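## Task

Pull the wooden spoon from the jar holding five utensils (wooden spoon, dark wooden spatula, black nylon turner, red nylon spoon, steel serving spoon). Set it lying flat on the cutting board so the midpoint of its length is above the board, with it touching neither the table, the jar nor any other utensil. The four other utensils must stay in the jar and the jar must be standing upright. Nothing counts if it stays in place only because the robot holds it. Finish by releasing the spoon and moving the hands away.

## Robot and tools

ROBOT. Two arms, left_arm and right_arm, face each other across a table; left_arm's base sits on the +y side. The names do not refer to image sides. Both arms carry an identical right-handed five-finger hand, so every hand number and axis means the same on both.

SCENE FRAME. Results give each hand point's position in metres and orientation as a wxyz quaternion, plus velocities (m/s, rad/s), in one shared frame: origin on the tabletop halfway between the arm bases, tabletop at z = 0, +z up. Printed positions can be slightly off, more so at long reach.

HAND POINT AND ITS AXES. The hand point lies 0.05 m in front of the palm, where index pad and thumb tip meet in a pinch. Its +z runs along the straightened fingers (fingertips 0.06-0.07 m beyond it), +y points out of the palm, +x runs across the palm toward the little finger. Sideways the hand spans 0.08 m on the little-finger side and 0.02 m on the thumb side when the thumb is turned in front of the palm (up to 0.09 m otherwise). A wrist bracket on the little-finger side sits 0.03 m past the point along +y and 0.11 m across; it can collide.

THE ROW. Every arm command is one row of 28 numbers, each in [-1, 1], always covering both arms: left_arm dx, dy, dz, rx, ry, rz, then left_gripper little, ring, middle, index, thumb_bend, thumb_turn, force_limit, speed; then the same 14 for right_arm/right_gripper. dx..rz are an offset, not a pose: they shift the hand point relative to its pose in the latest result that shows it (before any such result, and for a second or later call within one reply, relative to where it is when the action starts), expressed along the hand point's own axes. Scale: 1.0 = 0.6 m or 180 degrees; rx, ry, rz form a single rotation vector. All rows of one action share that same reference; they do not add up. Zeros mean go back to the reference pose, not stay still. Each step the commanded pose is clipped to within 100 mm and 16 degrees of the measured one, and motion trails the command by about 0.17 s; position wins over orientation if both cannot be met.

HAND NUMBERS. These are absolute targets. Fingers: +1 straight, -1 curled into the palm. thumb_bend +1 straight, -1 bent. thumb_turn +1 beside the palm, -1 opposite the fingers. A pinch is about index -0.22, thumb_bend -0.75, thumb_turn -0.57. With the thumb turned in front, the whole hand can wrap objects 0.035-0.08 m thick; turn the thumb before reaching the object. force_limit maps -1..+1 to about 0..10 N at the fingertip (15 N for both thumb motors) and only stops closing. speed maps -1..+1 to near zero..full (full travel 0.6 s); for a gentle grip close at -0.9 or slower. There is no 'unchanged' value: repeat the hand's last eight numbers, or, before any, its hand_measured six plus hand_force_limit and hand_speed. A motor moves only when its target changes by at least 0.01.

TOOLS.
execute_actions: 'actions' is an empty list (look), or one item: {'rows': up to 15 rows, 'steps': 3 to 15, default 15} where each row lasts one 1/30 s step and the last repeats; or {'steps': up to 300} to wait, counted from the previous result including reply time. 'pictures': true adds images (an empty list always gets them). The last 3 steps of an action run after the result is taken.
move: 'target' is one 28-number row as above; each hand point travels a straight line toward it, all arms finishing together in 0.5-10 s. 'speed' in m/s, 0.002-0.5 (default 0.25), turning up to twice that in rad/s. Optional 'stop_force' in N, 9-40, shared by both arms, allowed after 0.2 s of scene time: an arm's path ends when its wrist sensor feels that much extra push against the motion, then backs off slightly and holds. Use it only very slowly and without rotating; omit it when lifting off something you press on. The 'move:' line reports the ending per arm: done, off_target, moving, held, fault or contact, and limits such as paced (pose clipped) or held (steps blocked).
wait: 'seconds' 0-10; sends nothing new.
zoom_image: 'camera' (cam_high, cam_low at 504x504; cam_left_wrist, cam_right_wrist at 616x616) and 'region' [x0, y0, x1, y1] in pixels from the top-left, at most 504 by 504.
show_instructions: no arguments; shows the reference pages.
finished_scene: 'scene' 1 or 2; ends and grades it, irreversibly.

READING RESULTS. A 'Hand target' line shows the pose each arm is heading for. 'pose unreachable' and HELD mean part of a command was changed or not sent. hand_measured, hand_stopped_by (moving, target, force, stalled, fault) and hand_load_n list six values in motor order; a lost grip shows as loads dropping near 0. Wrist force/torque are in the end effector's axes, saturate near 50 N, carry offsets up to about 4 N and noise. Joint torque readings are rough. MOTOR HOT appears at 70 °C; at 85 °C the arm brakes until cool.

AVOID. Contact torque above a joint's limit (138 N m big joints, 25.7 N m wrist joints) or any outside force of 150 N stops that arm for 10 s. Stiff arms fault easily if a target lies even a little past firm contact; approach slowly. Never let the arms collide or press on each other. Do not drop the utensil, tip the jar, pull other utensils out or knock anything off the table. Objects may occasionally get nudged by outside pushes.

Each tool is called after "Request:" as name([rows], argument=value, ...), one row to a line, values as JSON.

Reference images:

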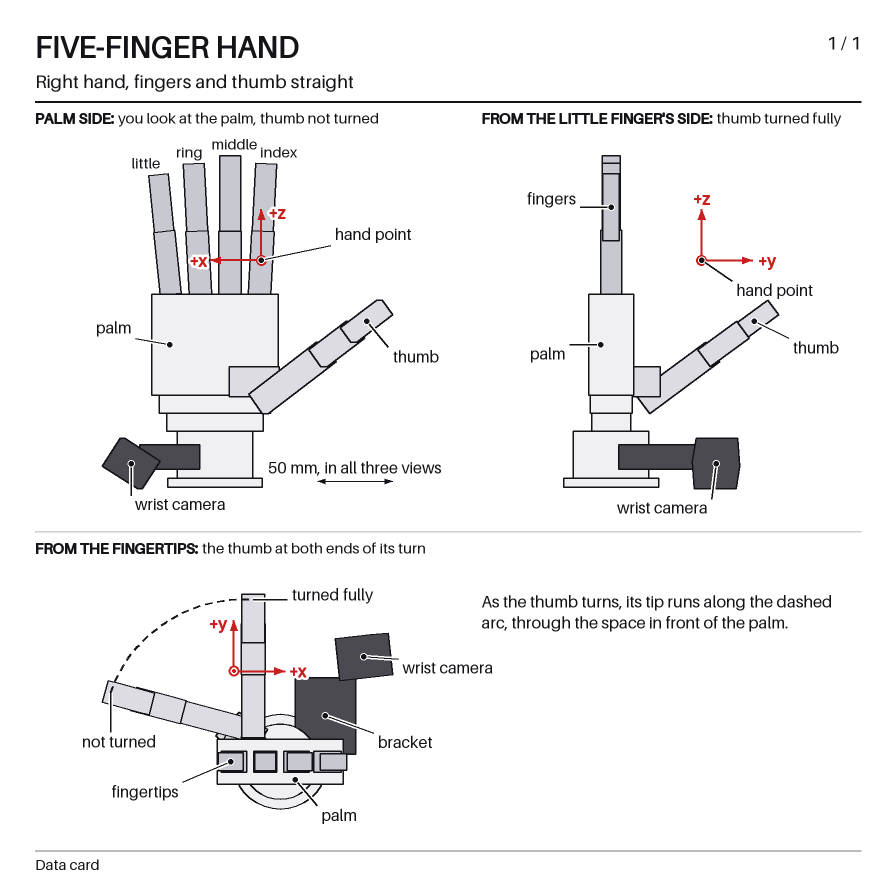

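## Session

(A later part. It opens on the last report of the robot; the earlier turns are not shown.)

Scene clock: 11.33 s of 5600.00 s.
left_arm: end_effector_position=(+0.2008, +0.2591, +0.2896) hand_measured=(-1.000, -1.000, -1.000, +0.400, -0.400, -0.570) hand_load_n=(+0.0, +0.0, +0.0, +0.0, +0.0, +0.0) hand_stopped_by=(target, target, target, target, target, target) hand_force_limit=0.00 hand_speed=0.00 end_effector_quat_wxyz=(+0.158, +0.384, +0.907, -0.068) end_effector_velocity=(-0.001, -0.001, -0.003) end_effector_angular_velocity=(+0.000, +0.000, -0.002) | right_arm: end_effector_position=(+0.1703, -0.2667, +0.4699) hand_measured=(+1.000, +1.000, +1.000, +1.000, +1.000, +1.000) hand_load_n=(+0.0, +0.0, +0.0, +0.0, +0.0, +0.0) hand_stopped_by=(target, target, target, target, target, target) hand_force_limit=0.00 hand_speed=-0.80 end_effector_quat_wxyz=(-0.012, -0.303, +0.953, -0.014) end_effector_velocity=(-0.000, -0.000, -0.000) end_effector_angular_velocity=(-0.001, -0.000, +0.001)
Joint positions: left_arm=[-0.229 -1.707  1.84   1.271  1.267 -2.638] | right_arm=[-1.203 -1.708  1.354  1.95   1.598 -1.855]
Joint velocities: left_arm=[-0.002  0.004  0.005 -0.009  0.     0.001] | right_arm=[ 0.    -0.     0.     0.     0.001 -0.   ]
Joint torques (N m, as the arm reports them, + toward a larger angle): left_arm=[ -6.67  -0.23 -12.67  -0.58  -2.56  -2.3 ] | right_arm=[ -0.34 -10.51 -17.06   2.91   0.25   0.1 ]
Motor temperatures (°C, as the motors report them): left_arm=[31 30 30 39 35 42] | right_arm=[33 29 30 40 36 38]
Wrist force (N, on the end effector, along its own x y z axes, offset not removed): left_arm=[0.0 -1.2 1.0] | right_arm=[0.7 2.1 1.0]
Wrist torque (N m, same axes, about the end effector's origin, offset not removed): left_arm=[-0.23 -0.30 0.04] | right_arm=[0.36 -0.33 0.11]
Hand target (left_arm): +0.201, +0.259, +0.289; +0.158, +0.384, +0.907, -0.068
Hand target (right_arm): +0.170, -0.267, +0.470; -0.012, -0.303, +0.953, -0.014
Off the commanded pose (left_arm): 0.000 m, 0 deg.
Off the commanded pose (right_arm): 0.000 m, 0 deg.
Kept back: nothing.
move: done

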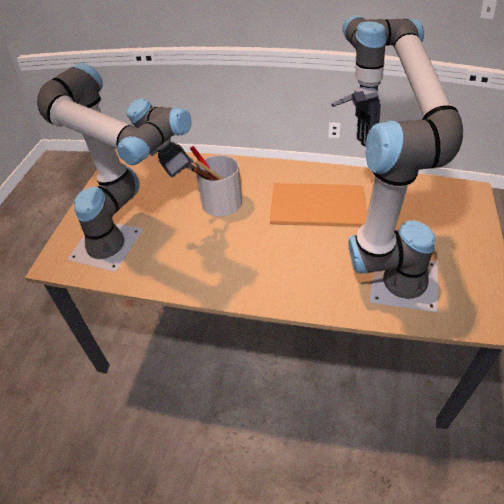

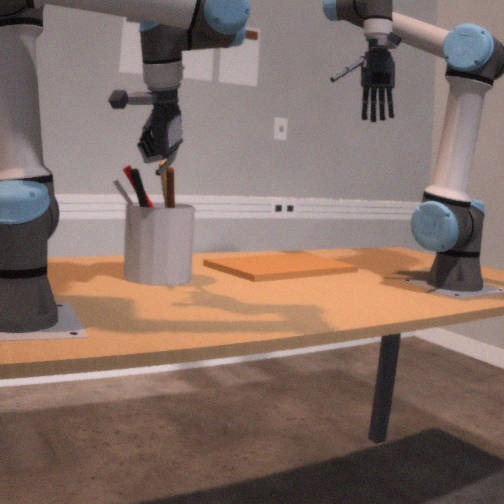

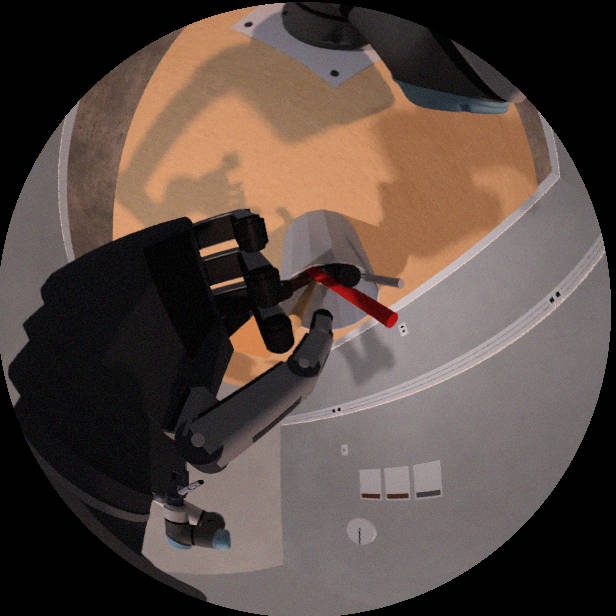

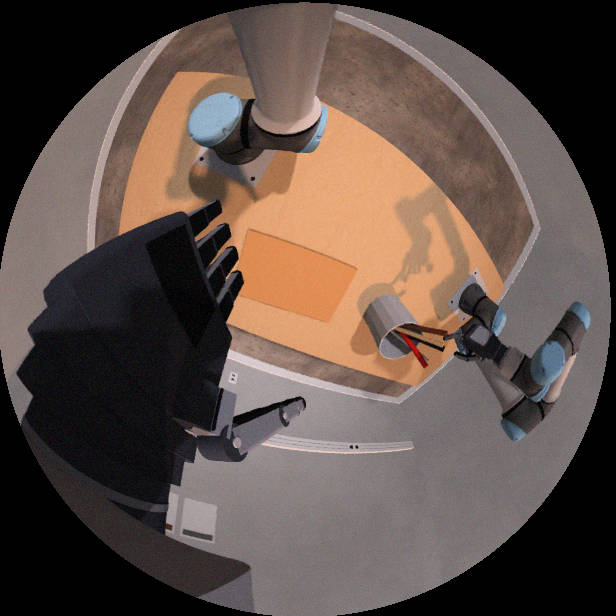

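Request:
move(target=[0,0,0.03,0,0,0,-1,-1,-1,0.4,-0.4,-0.57,0,0,0,0,0,0,0,0,1,1,1,1,1,1,0,-0.8], speed=0.05)

Request:
zoom_image(camera="cam_left_wrist", region=[180, 150, 430, 400])

Request:
zoom_image(camera="cam_low", region=[70, 80, 230, 240])

Scene clock: 12.43 s of 5600.00 s.
left_arm: end_effector_position=(+0.2049, +0.2548, +0.2730) hand_measured=(-1.000, -1.000, -1.000, +0.400, -0.400, -0.570) hand_load_n=(+0.0, +0.0, +0.0, +0.0, +0.0, +0.0) hand_stopped_by=(target, target, target, target, target, target) hand_force_limit=0.00 hand_speed=0.00 end_effector_quat_wxyz=(+0.158, +0.384, +0.907, -0.068) end_effector_velocity=(+0.000, -0.001, -0.003) end_effector_angular_velocity=(+0.001, +0.001, +0.001) | right_arm: end_effector_position=(+0.1703, -0.2667, +0.4699) hand_measured=(+1.000, +1.000, +1.000, +1.000, +1.000, +1.000) hand_load_n=(+0.0, +0.0, +0.0, +0.0, +0.0, +0.0) hand_stopped_by=(target, target, target, target, target, target) hand_force_limit=0.00 hand_speed=-0.80 end_effector_quat_wxyz=(-0.012, -0.303, +0.953, -0.014) end_effector_velocity=(-0.001, +0.000, -0.000) end_effector_angular_velocity=(-0.000, -0.000, +0.002)
Joint positions: left_arm=[-0.207 -1.687  1.864  1.22   1.271 -2.615] | right_arm=[-1.203 -1.708  1.354  1.95   1.598 -1.855]
Joint velocities: left_arm=[ 0.003  0.004  0.004 -0.009  0.001  0.003] | right_arm=[ 0.001 -0.     0.    -0.     0.    -0.001]
Joint torques (N m, as the arm reports them, + toward a larger angle): left_arm=[  6.97  -2.33 -14.79  -0.76   2.01   2.54] | right_arm=[  0.4  -11.26 -17.75   2.9    0.2    0.15]
Motor temperatures (°C, as the motors report them): left_arm=[31 30 30 39 35 42] | right_arm=[33 29 30 40 36 38]
Wrist force (N, on the end effector, along its own x y z axes, offset not removed): left_arm=[-0.2 -1.7 0.0] | right_arm=[1.6 1.2 3.1]
Wrist torque (N m, same axes, about the end effector's origin, offset not removed): left_arm=[-0.17 -0.14 0.03] | right_arm=[0.12 -0.47 0.10]
Hand target (left_arm): +0.205, +0.255, +0.273; +0.158, +0.384, +0.907, -0.068
Hand target (right_arm): +0.170, -0.267, +0.470; -0.012, -0.303, +0.953, -0.014
Off the commanded pose (left_arm): 0.000 m, 0 deg.
Off the commanded pose (right_arm): 0.000 m, 0 deg.
Kept back: nothing.
move: done

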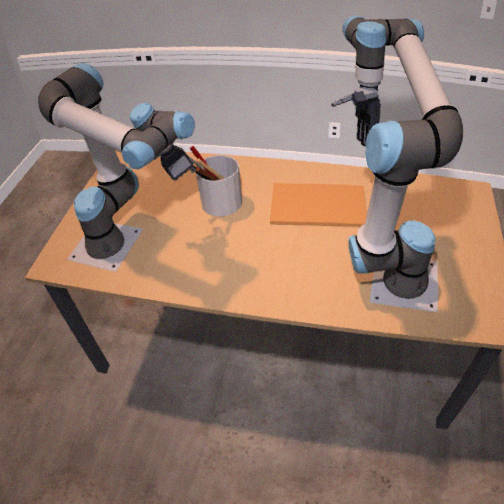

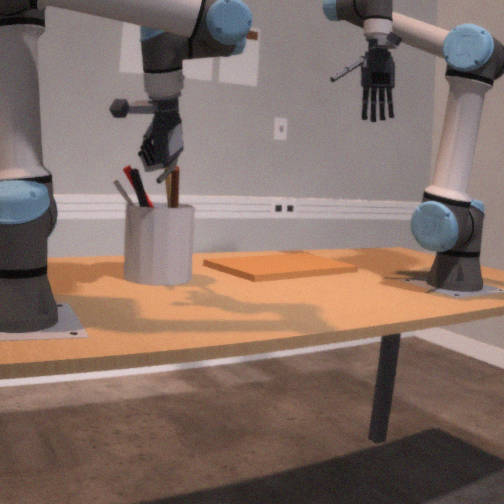

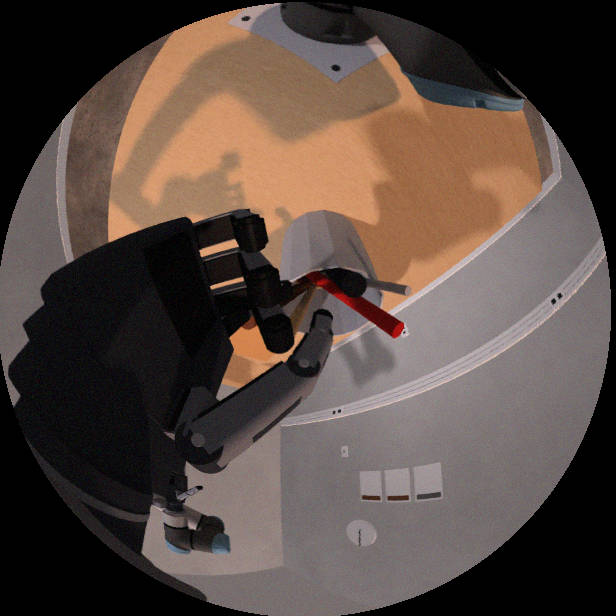

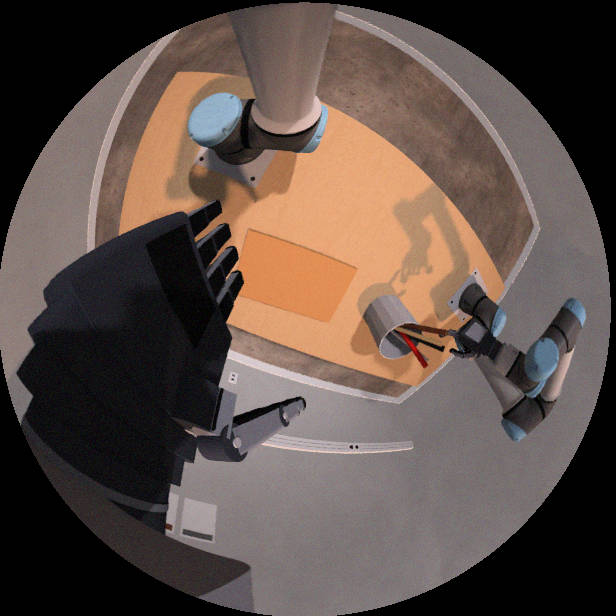

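Region (180, 150, 430, 400) of cam_left_wrist's 616x616 image, scaled by 2.016, with more detail than that image has.

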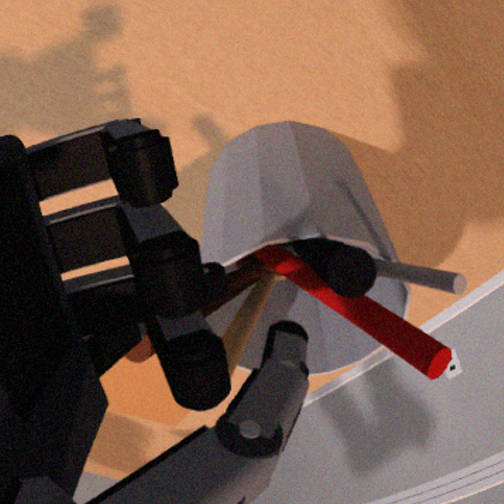

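Region (70, 80, 230, 240) of cam_low's 504x504 image, scaled by 3.150, with more detail than that image has.

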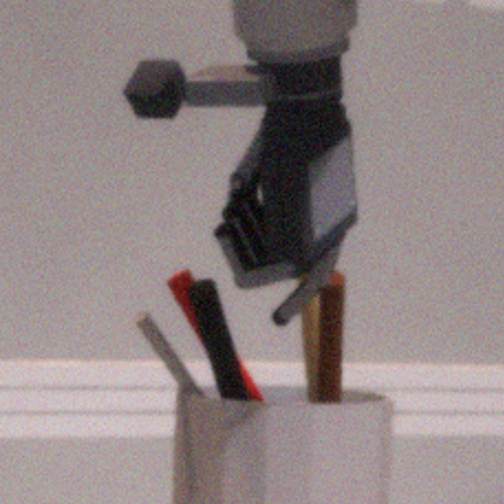

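Index is between them. Close.

Request:
move(target=[0,0,0,0,0,0,-1,-1,-1,-0.5,-0.9,-0.57,0.6,-0.7,0,0,0,0,0,0,1,1,1,1,1,1,0,-0.8])

Request:
zoom_image(camera="cam_left_wrist", region=[180, 150, 430, 400])

Scene clock: 14.43 s of 5600.00 s.
left_arm: end_effector_position=(+0.2049, +0.2548, +0.2730) hand_measured=(-1.000, -1.000, -1.000, -0.240, -0.844, -0.570) hand_load_n=(+0.0, +0.0, +0.0, +11.5, +11.5, +0.0) hand_stopped_by=(target, target, target, force, force, target) hand_force_limit=0.60 hand_speed=-0.70 end_effector_quat_wxyz=(+0.158, +0.384, +0.907, -0.068) end_effector_velocity=(+0.001, +0.001, +0.000) end_effector_angular_velocity=(+0.000, -0.000, +0.003) | right_arm: end_effector_position=(+0.1703, -0.2667, +0.4699) hand_measured=(+1.000, +1.000, +1.000, +1.000, +1.000, +1.000) hand_load_n=(+0.0, +0.0, +0.0, +0.0, +0.0, +0.0) hand_stopped_by=(target, target, target, target, target, target) hand_force_limit=0.00 hand_speed=-0.80 end_effector_quat_wxyz=(-0.012, -0.303, +0.953, -0.014) end_effector_velocity=(-0.000, +0.000, +0.000) end_effector_angular_velocity=(+0.001, +0.000, +0.001)
Joint positions: left_arm=[-0.207 -1.687  1.864  1.22   1.271 -2.615] | right_arm=[-1.203 -1.708  1.354  1.95   1.598 -1.855]
Joint velocities: left_arm=[ 0.002 -0.001  0.     0.001 -0.    -0.001] | right_arm=[ 0.001  0.    -0.     0.    -0.001 -0.001]
Joint torques (N m, as the arm reports them, + toward a larger angle): left_arm=[ -7.51 -27.79 -28.24   4.46  -2.7   -2.33] | right_arm=[  0.74 -10.79 -18.51   2.75   0.29   0.11]
Motor temperatures (°C, as the motors report them): left_arm=[31 30 30 39 35 42] | right_arm=[33 29 30 40 36 38]
Wrist force (N, on the end effector, along its own x y z axes, offset not removed): left_arm=[-0.4 -1.7 1.6] | right_arm=[2.4 2.1 2.2]
Wrist torque (N m, same axes, about the end effector's origin, offset not removed): left_arm=[-0.32 -0.20 0.02] | right_arm=[0.41 -0.58 0.15]
Hand target (left_arm): +0.205, +0.255, +0.273; +0.158, +0.384, +0.907, -0.068
Hand target (right_arm): +0.170, -0.267, +0.470; -0.012, -0.303, +0.953, -0.014
Off the commanded pose (left_arm): 0.000 m, 0 deg.
Off the commanded pose (right_arm): 0.000 m, 0 deg.
Kept back: nothing.
move: done

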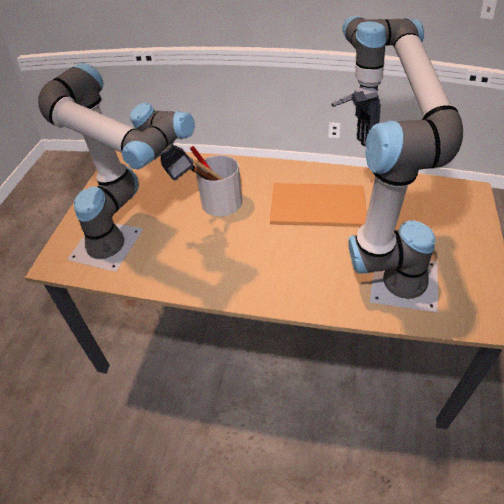

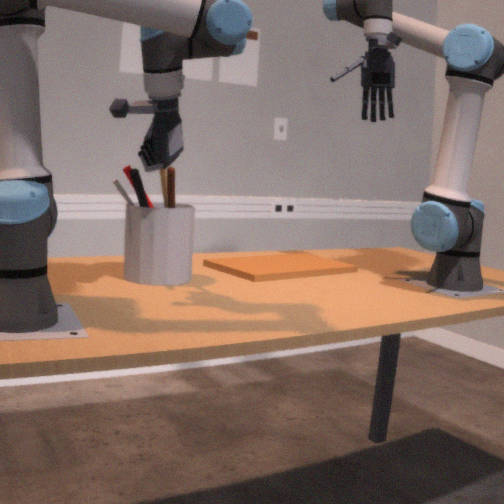

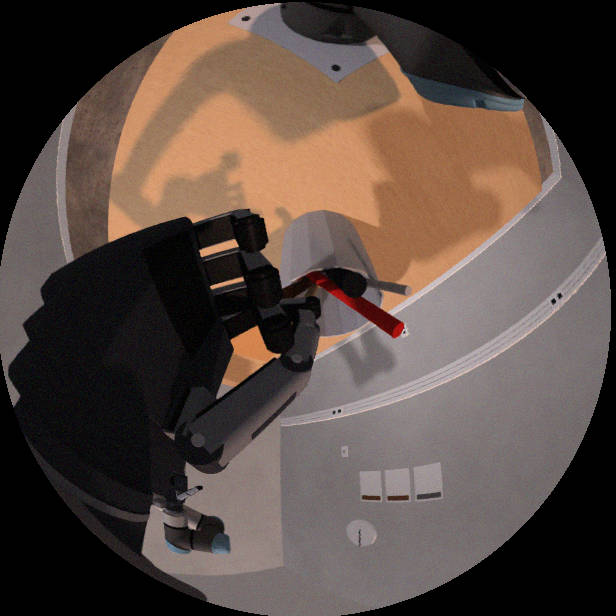

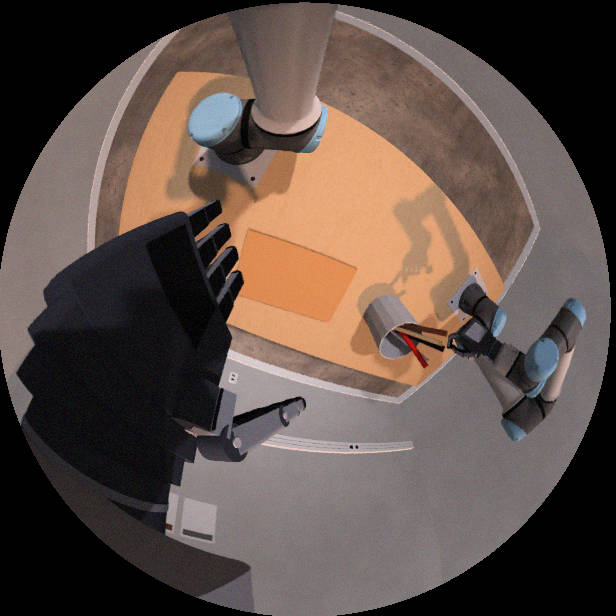

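Region (180, 150, 430, 400) of cam_left_wrist's 616x616 image, scaled by 2.016, with more detail than that image has.

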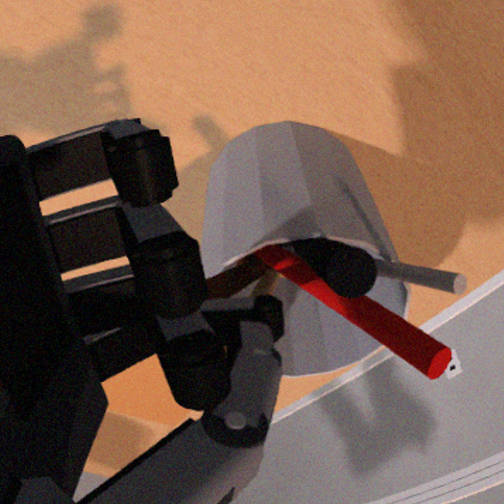

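Request:
move(target=[0,0,-0.06,0,0,0,-1,-1,-1,-0.5,-0.9,-0.57,0.6,-0.7,0,0,0,0,0,0,1,1,1,1,1,1,0,-0.8], speed=0.05)

Request:
zoom_image(camera="cam_low", region=[70, 80, 230, 240])

Scene clock: 15.87 s of 5600.00 s.
left_arm: end_effector_position=(+0.1966, +0.2636, +0.3066) hand_measured=(-1.000, -1.000, -1.000, -0.240, -0.844, -0.570) hand_load_n=(+0.0, +0.0, +0.0, +11.5, +11.5, +0.0) hand_stopped_by=(target, target, target, force, force, target) hand_force_limit=0.60 hand_speed=-0.70 end_effector_quat_wxyz=(+0.158, +0.384, +0.907, -0.068) end_effector_velocity=(-0.002, -0.000, +0.002) end_effector_angular_velocity=(-0.002, +0.001, -0.002) | right_arm: end_effector_position=(+0.1703, -0.2667, +0.4699) hand_measured=(+1.000, +1.000, +1.000, +1.000, +1.000, +1.000) hand_load_n=(+0.0, +0.0, +0.0, +0.0, +0.0, +0.0) hand_stopped_by=(target, target, target, target, target, target) hand_force_limit=0.00 hand_speed=-0.80 end_effector_quat_wxyz=(-0.012, -0.303, +0.953, -0.014) end_effector_velocity=(-0.000, +0.000, +0.000) end_effector_angular_velocity=(+0.000, +0.000, +0.002)
Joint positions: left_arm=[-0.252 -1.725  1.814  1.323  1.263 -2.662] | right_arm=[-1.203 -1.708  1.354  1.95   1.598 -1.855]
Joint velocities: left_arm=[-0.006 -0.003 -0.004  0.006 -0.    -0.004] | right_arm=[ 0.001 -0.     0.     0.    -0.    -0.   ]
Joint torques (N m, as the arm reports them, + toward a larger angle): left_arm=[ -7.61 -26.76 -27.76   4.16  -2.76  -2.18] | right_arm=[  0.37 -10.69 -18.24   2.74   0.25   0.24]
Motor temperatures (°C, as the motors report them): left_arm=[31 30 30 39 35 42] | right_arm=[33 29 30 40 36 38]
Wrist force (N, on the end effector, along its own x y z axes, offset not removed): left_arm=[-1.0 -0.9 0.9] | right_arm=[2.2 1.5 3.0]
Wrist torque (N m, same axes, about the end effector's origin, offset not removed): left_arm=[-0.15 -0.12 0.00] | right_arm=[0.19 -0.52 0.13]
Hand target (left_arm): +0.197, +0.264, +0.307; +0.158, +0.384, +0.907, -0.068
Hand target (right_arm): +0.170, -0.267, +0.470; -0.012, -0.303, +0.953, -0.014
Off the commanded pose (left_arm): 0.000 m, 0 deg.
Off the commanded pose (right_arm): 0.000 m, 0 deg.
Kept back: nothing.
move: done

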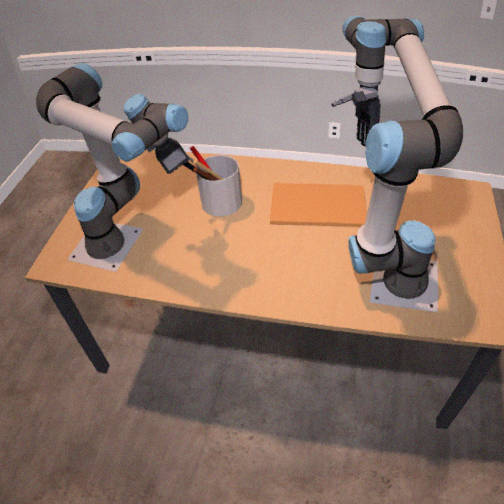

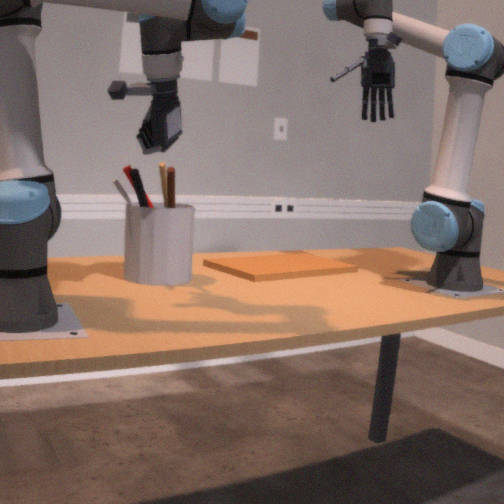

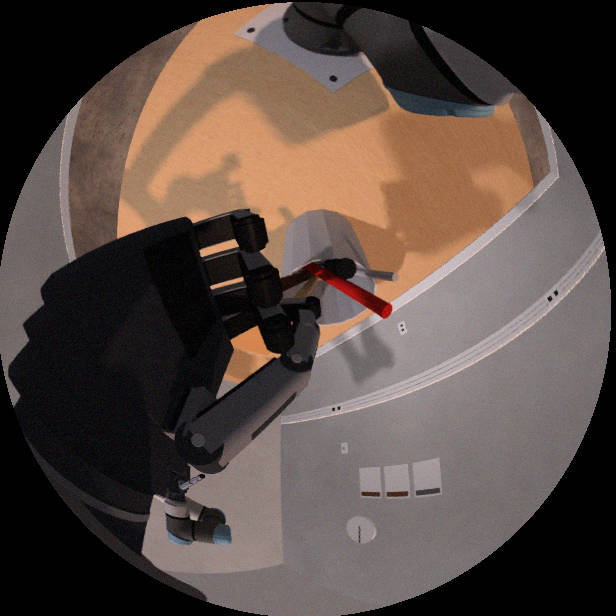

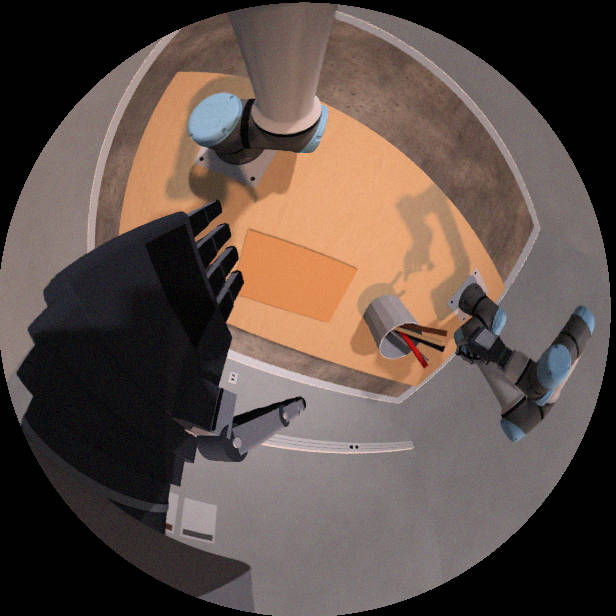

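Region (70, 80, 230, 240) of cam_low's 504x504 image, scaled by 3.150, with more detail than that image has.

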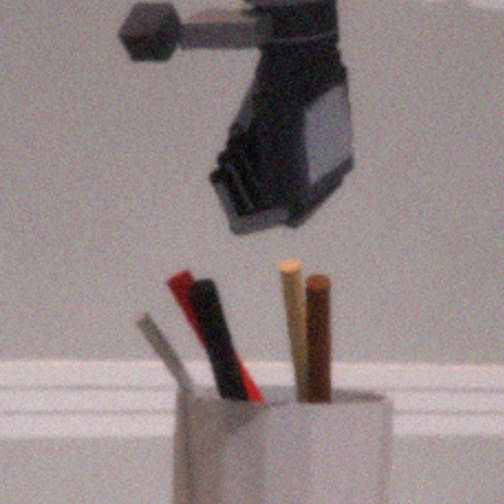

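Request:
move(target=[-0.025,-0.01,0.05,0,0,0,-1,-1,-1,0.4,-0.4,-0.57,0.6,0,0,0,0,0,0,0,1,1,1,1,1,1,0,-0.8], speed=0.05)

Request:
zoom_image(camera="cam_left_wrist", region=[180, 150, 430, 400])

Request:
zoom_image(camera="cam_low", region=[70, 80, 230, 240])

Request:
zoom_image(camera="cam_right_wrist", region=[380, 290, 520, 400])

Scene clock: 17.33 s of 5600.00 s.
left_arm: end_effector_position=(+0.2090, +0.2421, +0.2837) hand_measured=(-1.000, -1.000, -1.000, +0.400, -0.400, -0.570) hand_load_n=(+0.0, +0.0, +0.0, -0.5, +0.0, +0.0) hand_stopped_by=(target, target, target, target, target, target) hand_force_limit=0.60 hand_speed=0.00 end_effector_quat_wxyz=(+0.158, +0.384, +0.907, -0.068) end_effector_velocity=(+0.001, -0.002, -0.001) end_effector_angular_velocity=(-0.001, +0.000, +0.000) | right_arm: end_effector_position=(+0.1703, -0.2667, +0.4699) hand_measured=(+1.000, +1.000, +1.000, +1.000, +1.000, +1.000) hand_load_n=(+0.0, +0.0, +0.0, +0.0, +0.0, +0.0) hand_stopped_by=(target, target, target, target, target, target) hand_force_limit=0.00 hand_speed=-0.80 end_effector_quat_wxyz=(-0.012, -0.303, +0.953, -0.014) end_effector_velocity=(-0.000, +0.000, +0.000) end_effector_angular_velocity=(+0.001, -0.000, -0.001)
Joint positions: left_arm=[-0.176 -1.656  1.807  1.237  1.276 -2.584] | right_arm=[-1.203 -1.708  1.354  1.95   1.598 -1.855]
Joint velocities: left_arm=[ 0.006  0.005 -0.002 -0.006  0.001  0.006] | right_arm=[ 0.    -0.    -0.    -0.    -0.001  0.001]
Joint torques (N m, as the arm reports them, + toward a larger angle): left_arm=[  6.26  -2.65 -27.54  -1.09   1.82   2.57] | right_arm=[ -0.26 -10.06 -17.41   2.79   0.19   0.14]
Motor temperatures (°C, as the motors report them): left_arm=[31 30 30 39 35 42] | right_arm=[33 29 30 40 36 38]
Wrist force (N, on the end effector, along its own x y z axes, offset not removed): left_arm=[0.1 -0.6 1.0] | right_arm=[-0.2 3.6 3.1]
Wrist torque (N m, same axes, about the end effector's origin, offset not removed): left_arm=[-0.16 -0.36 0.09] | right_arm=[0.47 -0.28 0.03]
Hand target (left_arm): +0.209, +0.242, +0.283; +0.158, +0.384, +0.907, -0.068
Hand target (right_arm): +0.170, -0.267, +0.470; -0.012, -0.303, +0.953, -0.014
Off the commanded pose (left_arm): 0.000 m, 0 deg.
Off the commanded pose (right_arm): 0.000 m, 0 deg.
Kept back: nothing.
move: done

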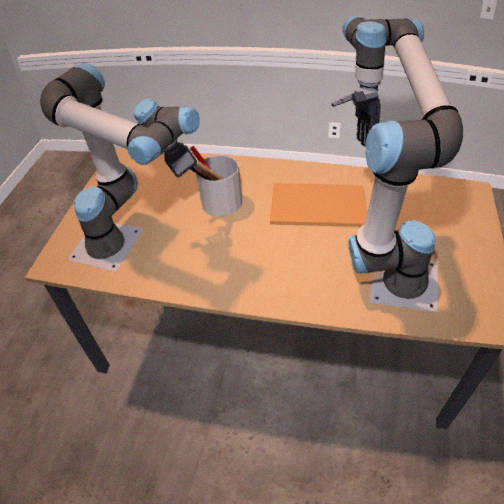

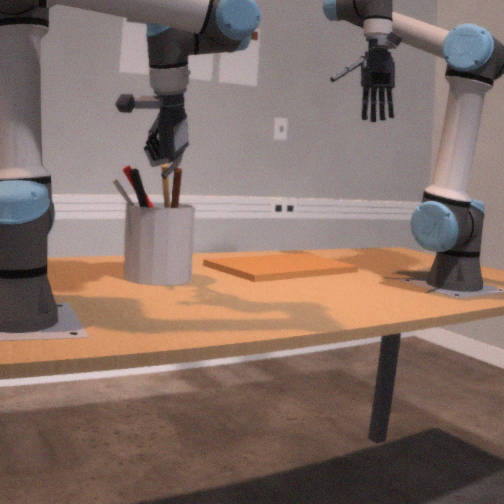

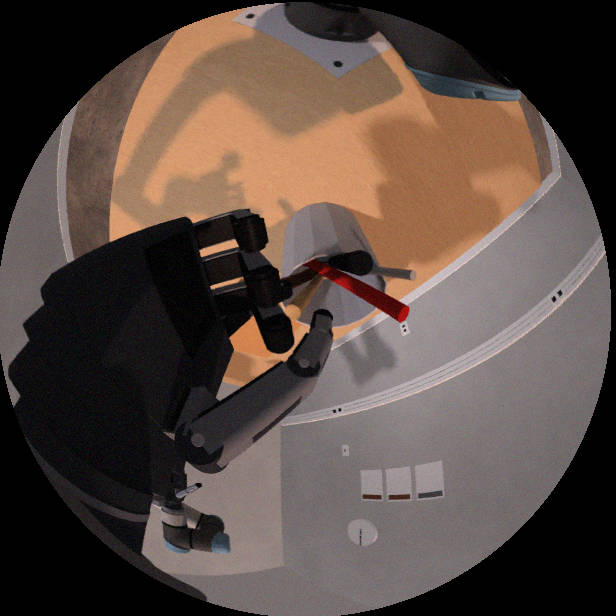

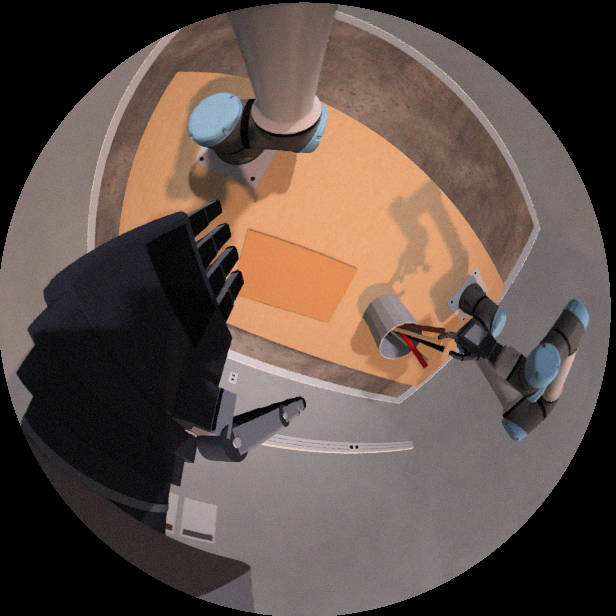

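Region (180, 150, 430, 400) of cam_left_wrist's 616x616 image, scaled by 2.016, with more detail than that image has.

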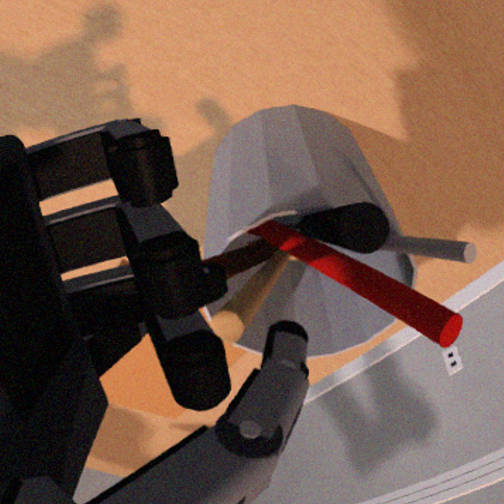

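Region (70, 80, 230, 240) of cam_low's 504x504 image, scaled by 3.150, with more detail than that image has.

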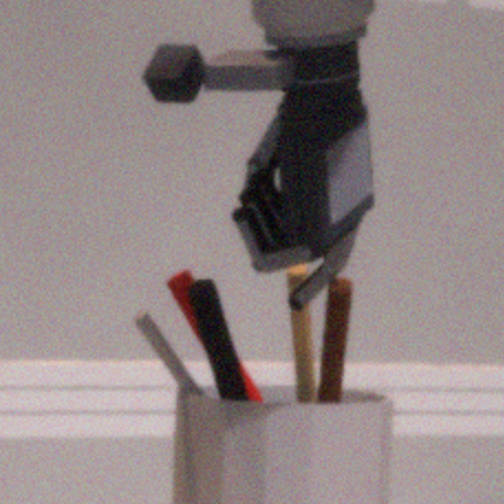

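Region (380, 290, 520, 400) of cam_right_wrist's 616x616 image, scaled by 3.600, with more detail than that image has; it fills the top 396 rows of this view, and the rest is white.

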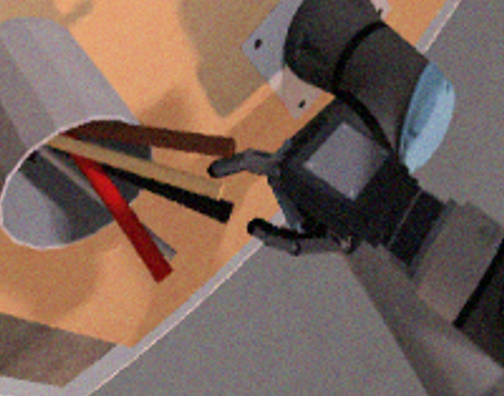

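Request:
move(target=[-0.02,-0.005,0.035,0,0,0,-1,-1,-1,0.4,-0.4,-0.57,0.6,0,0,0,0,0,0,0,1,1,1,1,1,1,0,-0.8], speed=0.04)

Request:
zoom_image(camera="cam_left_wrist", region=[180, 150, 430, 400])

Request:
zoom_image(camera="cam_low", region=[70, 80, 230, 240])

Scene clock: 18.60 s of 5600.00 s.
left_arm: end_effector_position=(+0.2195, +0.2270, +0.2682) hand_measured=(-1.000, -1.000, -1.000, +0.400, -0.400, -0.570) hand_load_n=(+0.0, +0.0, +0.0, +0.0, +0.0, +0.0) hand_stopped_by=(target, target, target, target, target, target) hand_force_limit=0.60 hand_speed=0.00 end_effector_quat_wxyz=(+0.158, +0.384, +0.907, -0.068) end_effector_velocity=(+0.001, -0.002, -0.001) end_effector_angular_velocity=(-0.002, +0.002, -0.001) | right_arm: end_effector_position=(+0.1703, -0.2667, +0.4699) hand_measured=(+1.000, +1.000, +1.000, +1.000, +1.000, +1.000) hand_load_n=(+0.0, +0.0, +0.0, +0.0, +0.0, +0.0) hand_stopped_by=(target, target, target, target, target, target) hand_force_limit=0.00 hand_speed=-0.80 end_effector_quat_wxyz=(-0.012, -0.303, +0.953, -0.014) end_effector_velocity=(+0.000, +0.000, +0.000) end_effector_angular_velocity=(+0.001, +0.000, -0.001)
Joint positions: left_arm=[-0.124 -1.605  1.796  1.182  1.286 -2.53 ] | right_arm=[-1.203 -1.708  1.354  1.95   1.598 -1.855]
Joint velocities: left_arm=[ 0.005  0.004 -0.001 -0.006  0.002  0.006] | right_arm=[-0.    -0.     0.    -0.    -0.001  0.001]
Joint torques (N m, as the arm reports them, + toward a larger angle): left_arm=[  7.05  -3.45 -27.27  -0.95   1.89   2.36] | right_arm=[  0.78 -10.57 -18.2    2.68   0.11  -0.02]
Motor temperatures (°C, as the motors report them): left_arm=[31 30 30 39 35 42] | right_arm=[33 29 30 40 36 38]
Wrist force (N, on the end effector, along its own x y z axes, offset not removed): left_arm=[-0.2 -1.6 -0.1] | right_arm=[1.1 2.1 1.9]
Wrist torque (N m, same axes, about the end effector's origin, offset not removed): left_arm=[-0.18 -0.25 0.01] | right_arm=[0.43 -0.37 0.06]
Hand target (left_arm): +0.220, +0.227, +0.268; +0.158, +0.384, +0.907, -0.068
Hand target (right_arm): +0.170, -0.267, +0.470; -0.012, -0.303, +0.953, -0.014
Off the commanded pose (left_arm): 0.000 m, 0 deg.
Off the commanded pose (right_arm): 0.000 m, 0 deg.
Kept back: nothing.
move: done

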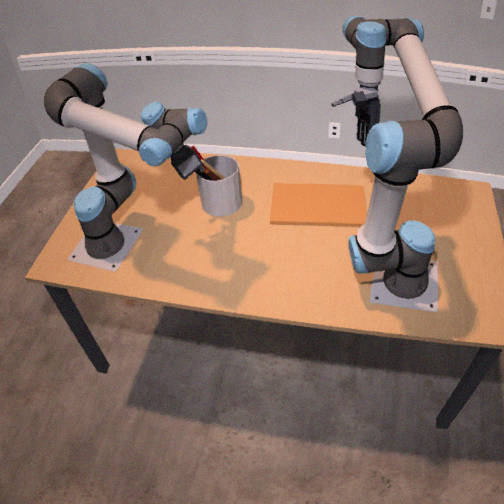

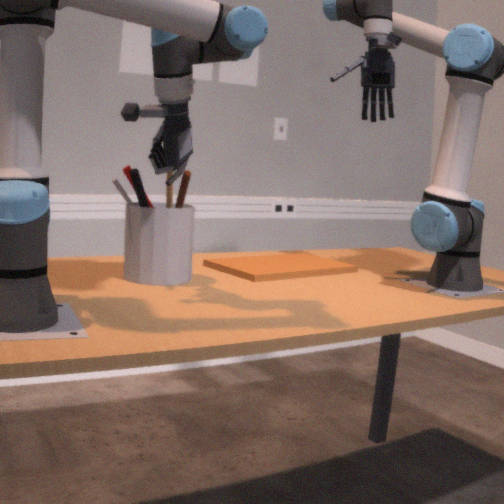

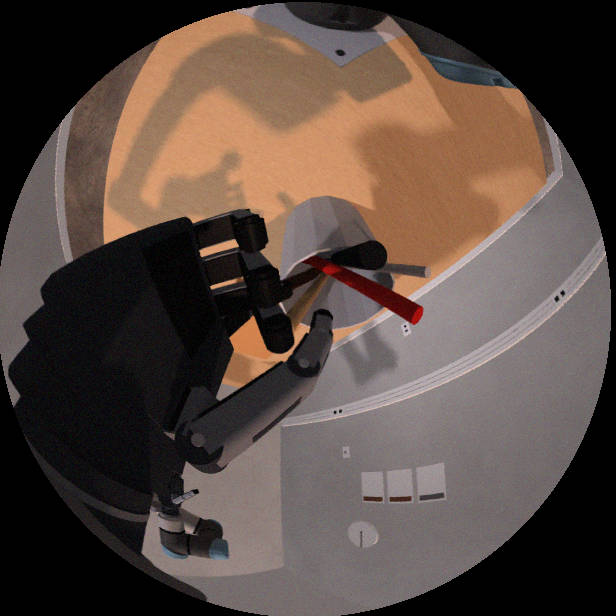

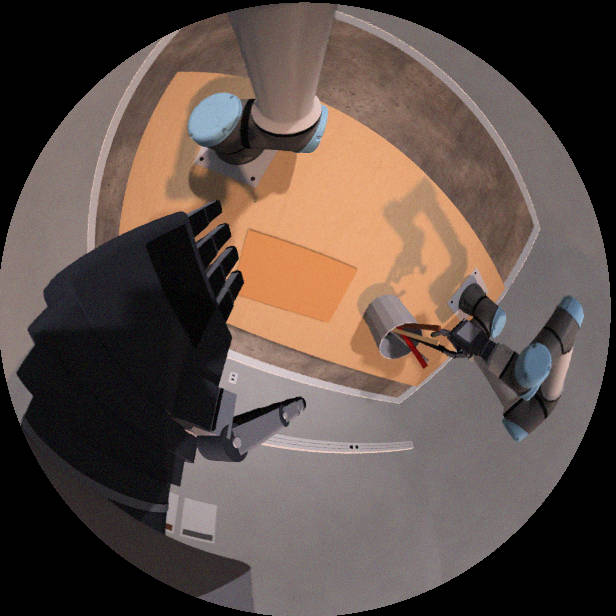

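Region (180, 150, 430, 400) of cam_left_wrist's 616x616 image, scaled by 2.016, with more detail than that image has.

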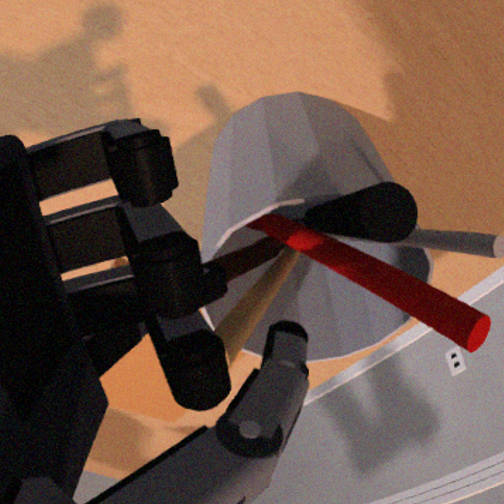

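Region (70, 80, 230, 240) of cam_low's 504x504 image, scaled by 3.150, with more detail than that image has.

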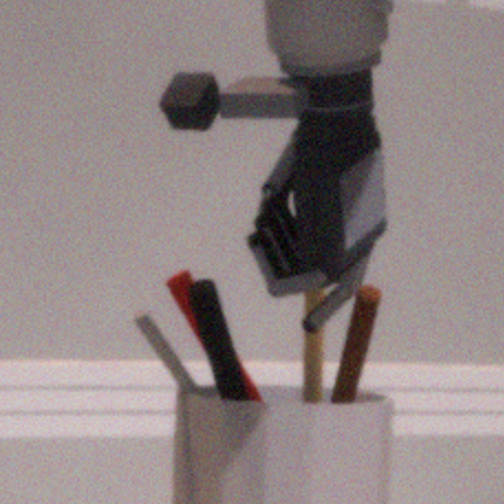

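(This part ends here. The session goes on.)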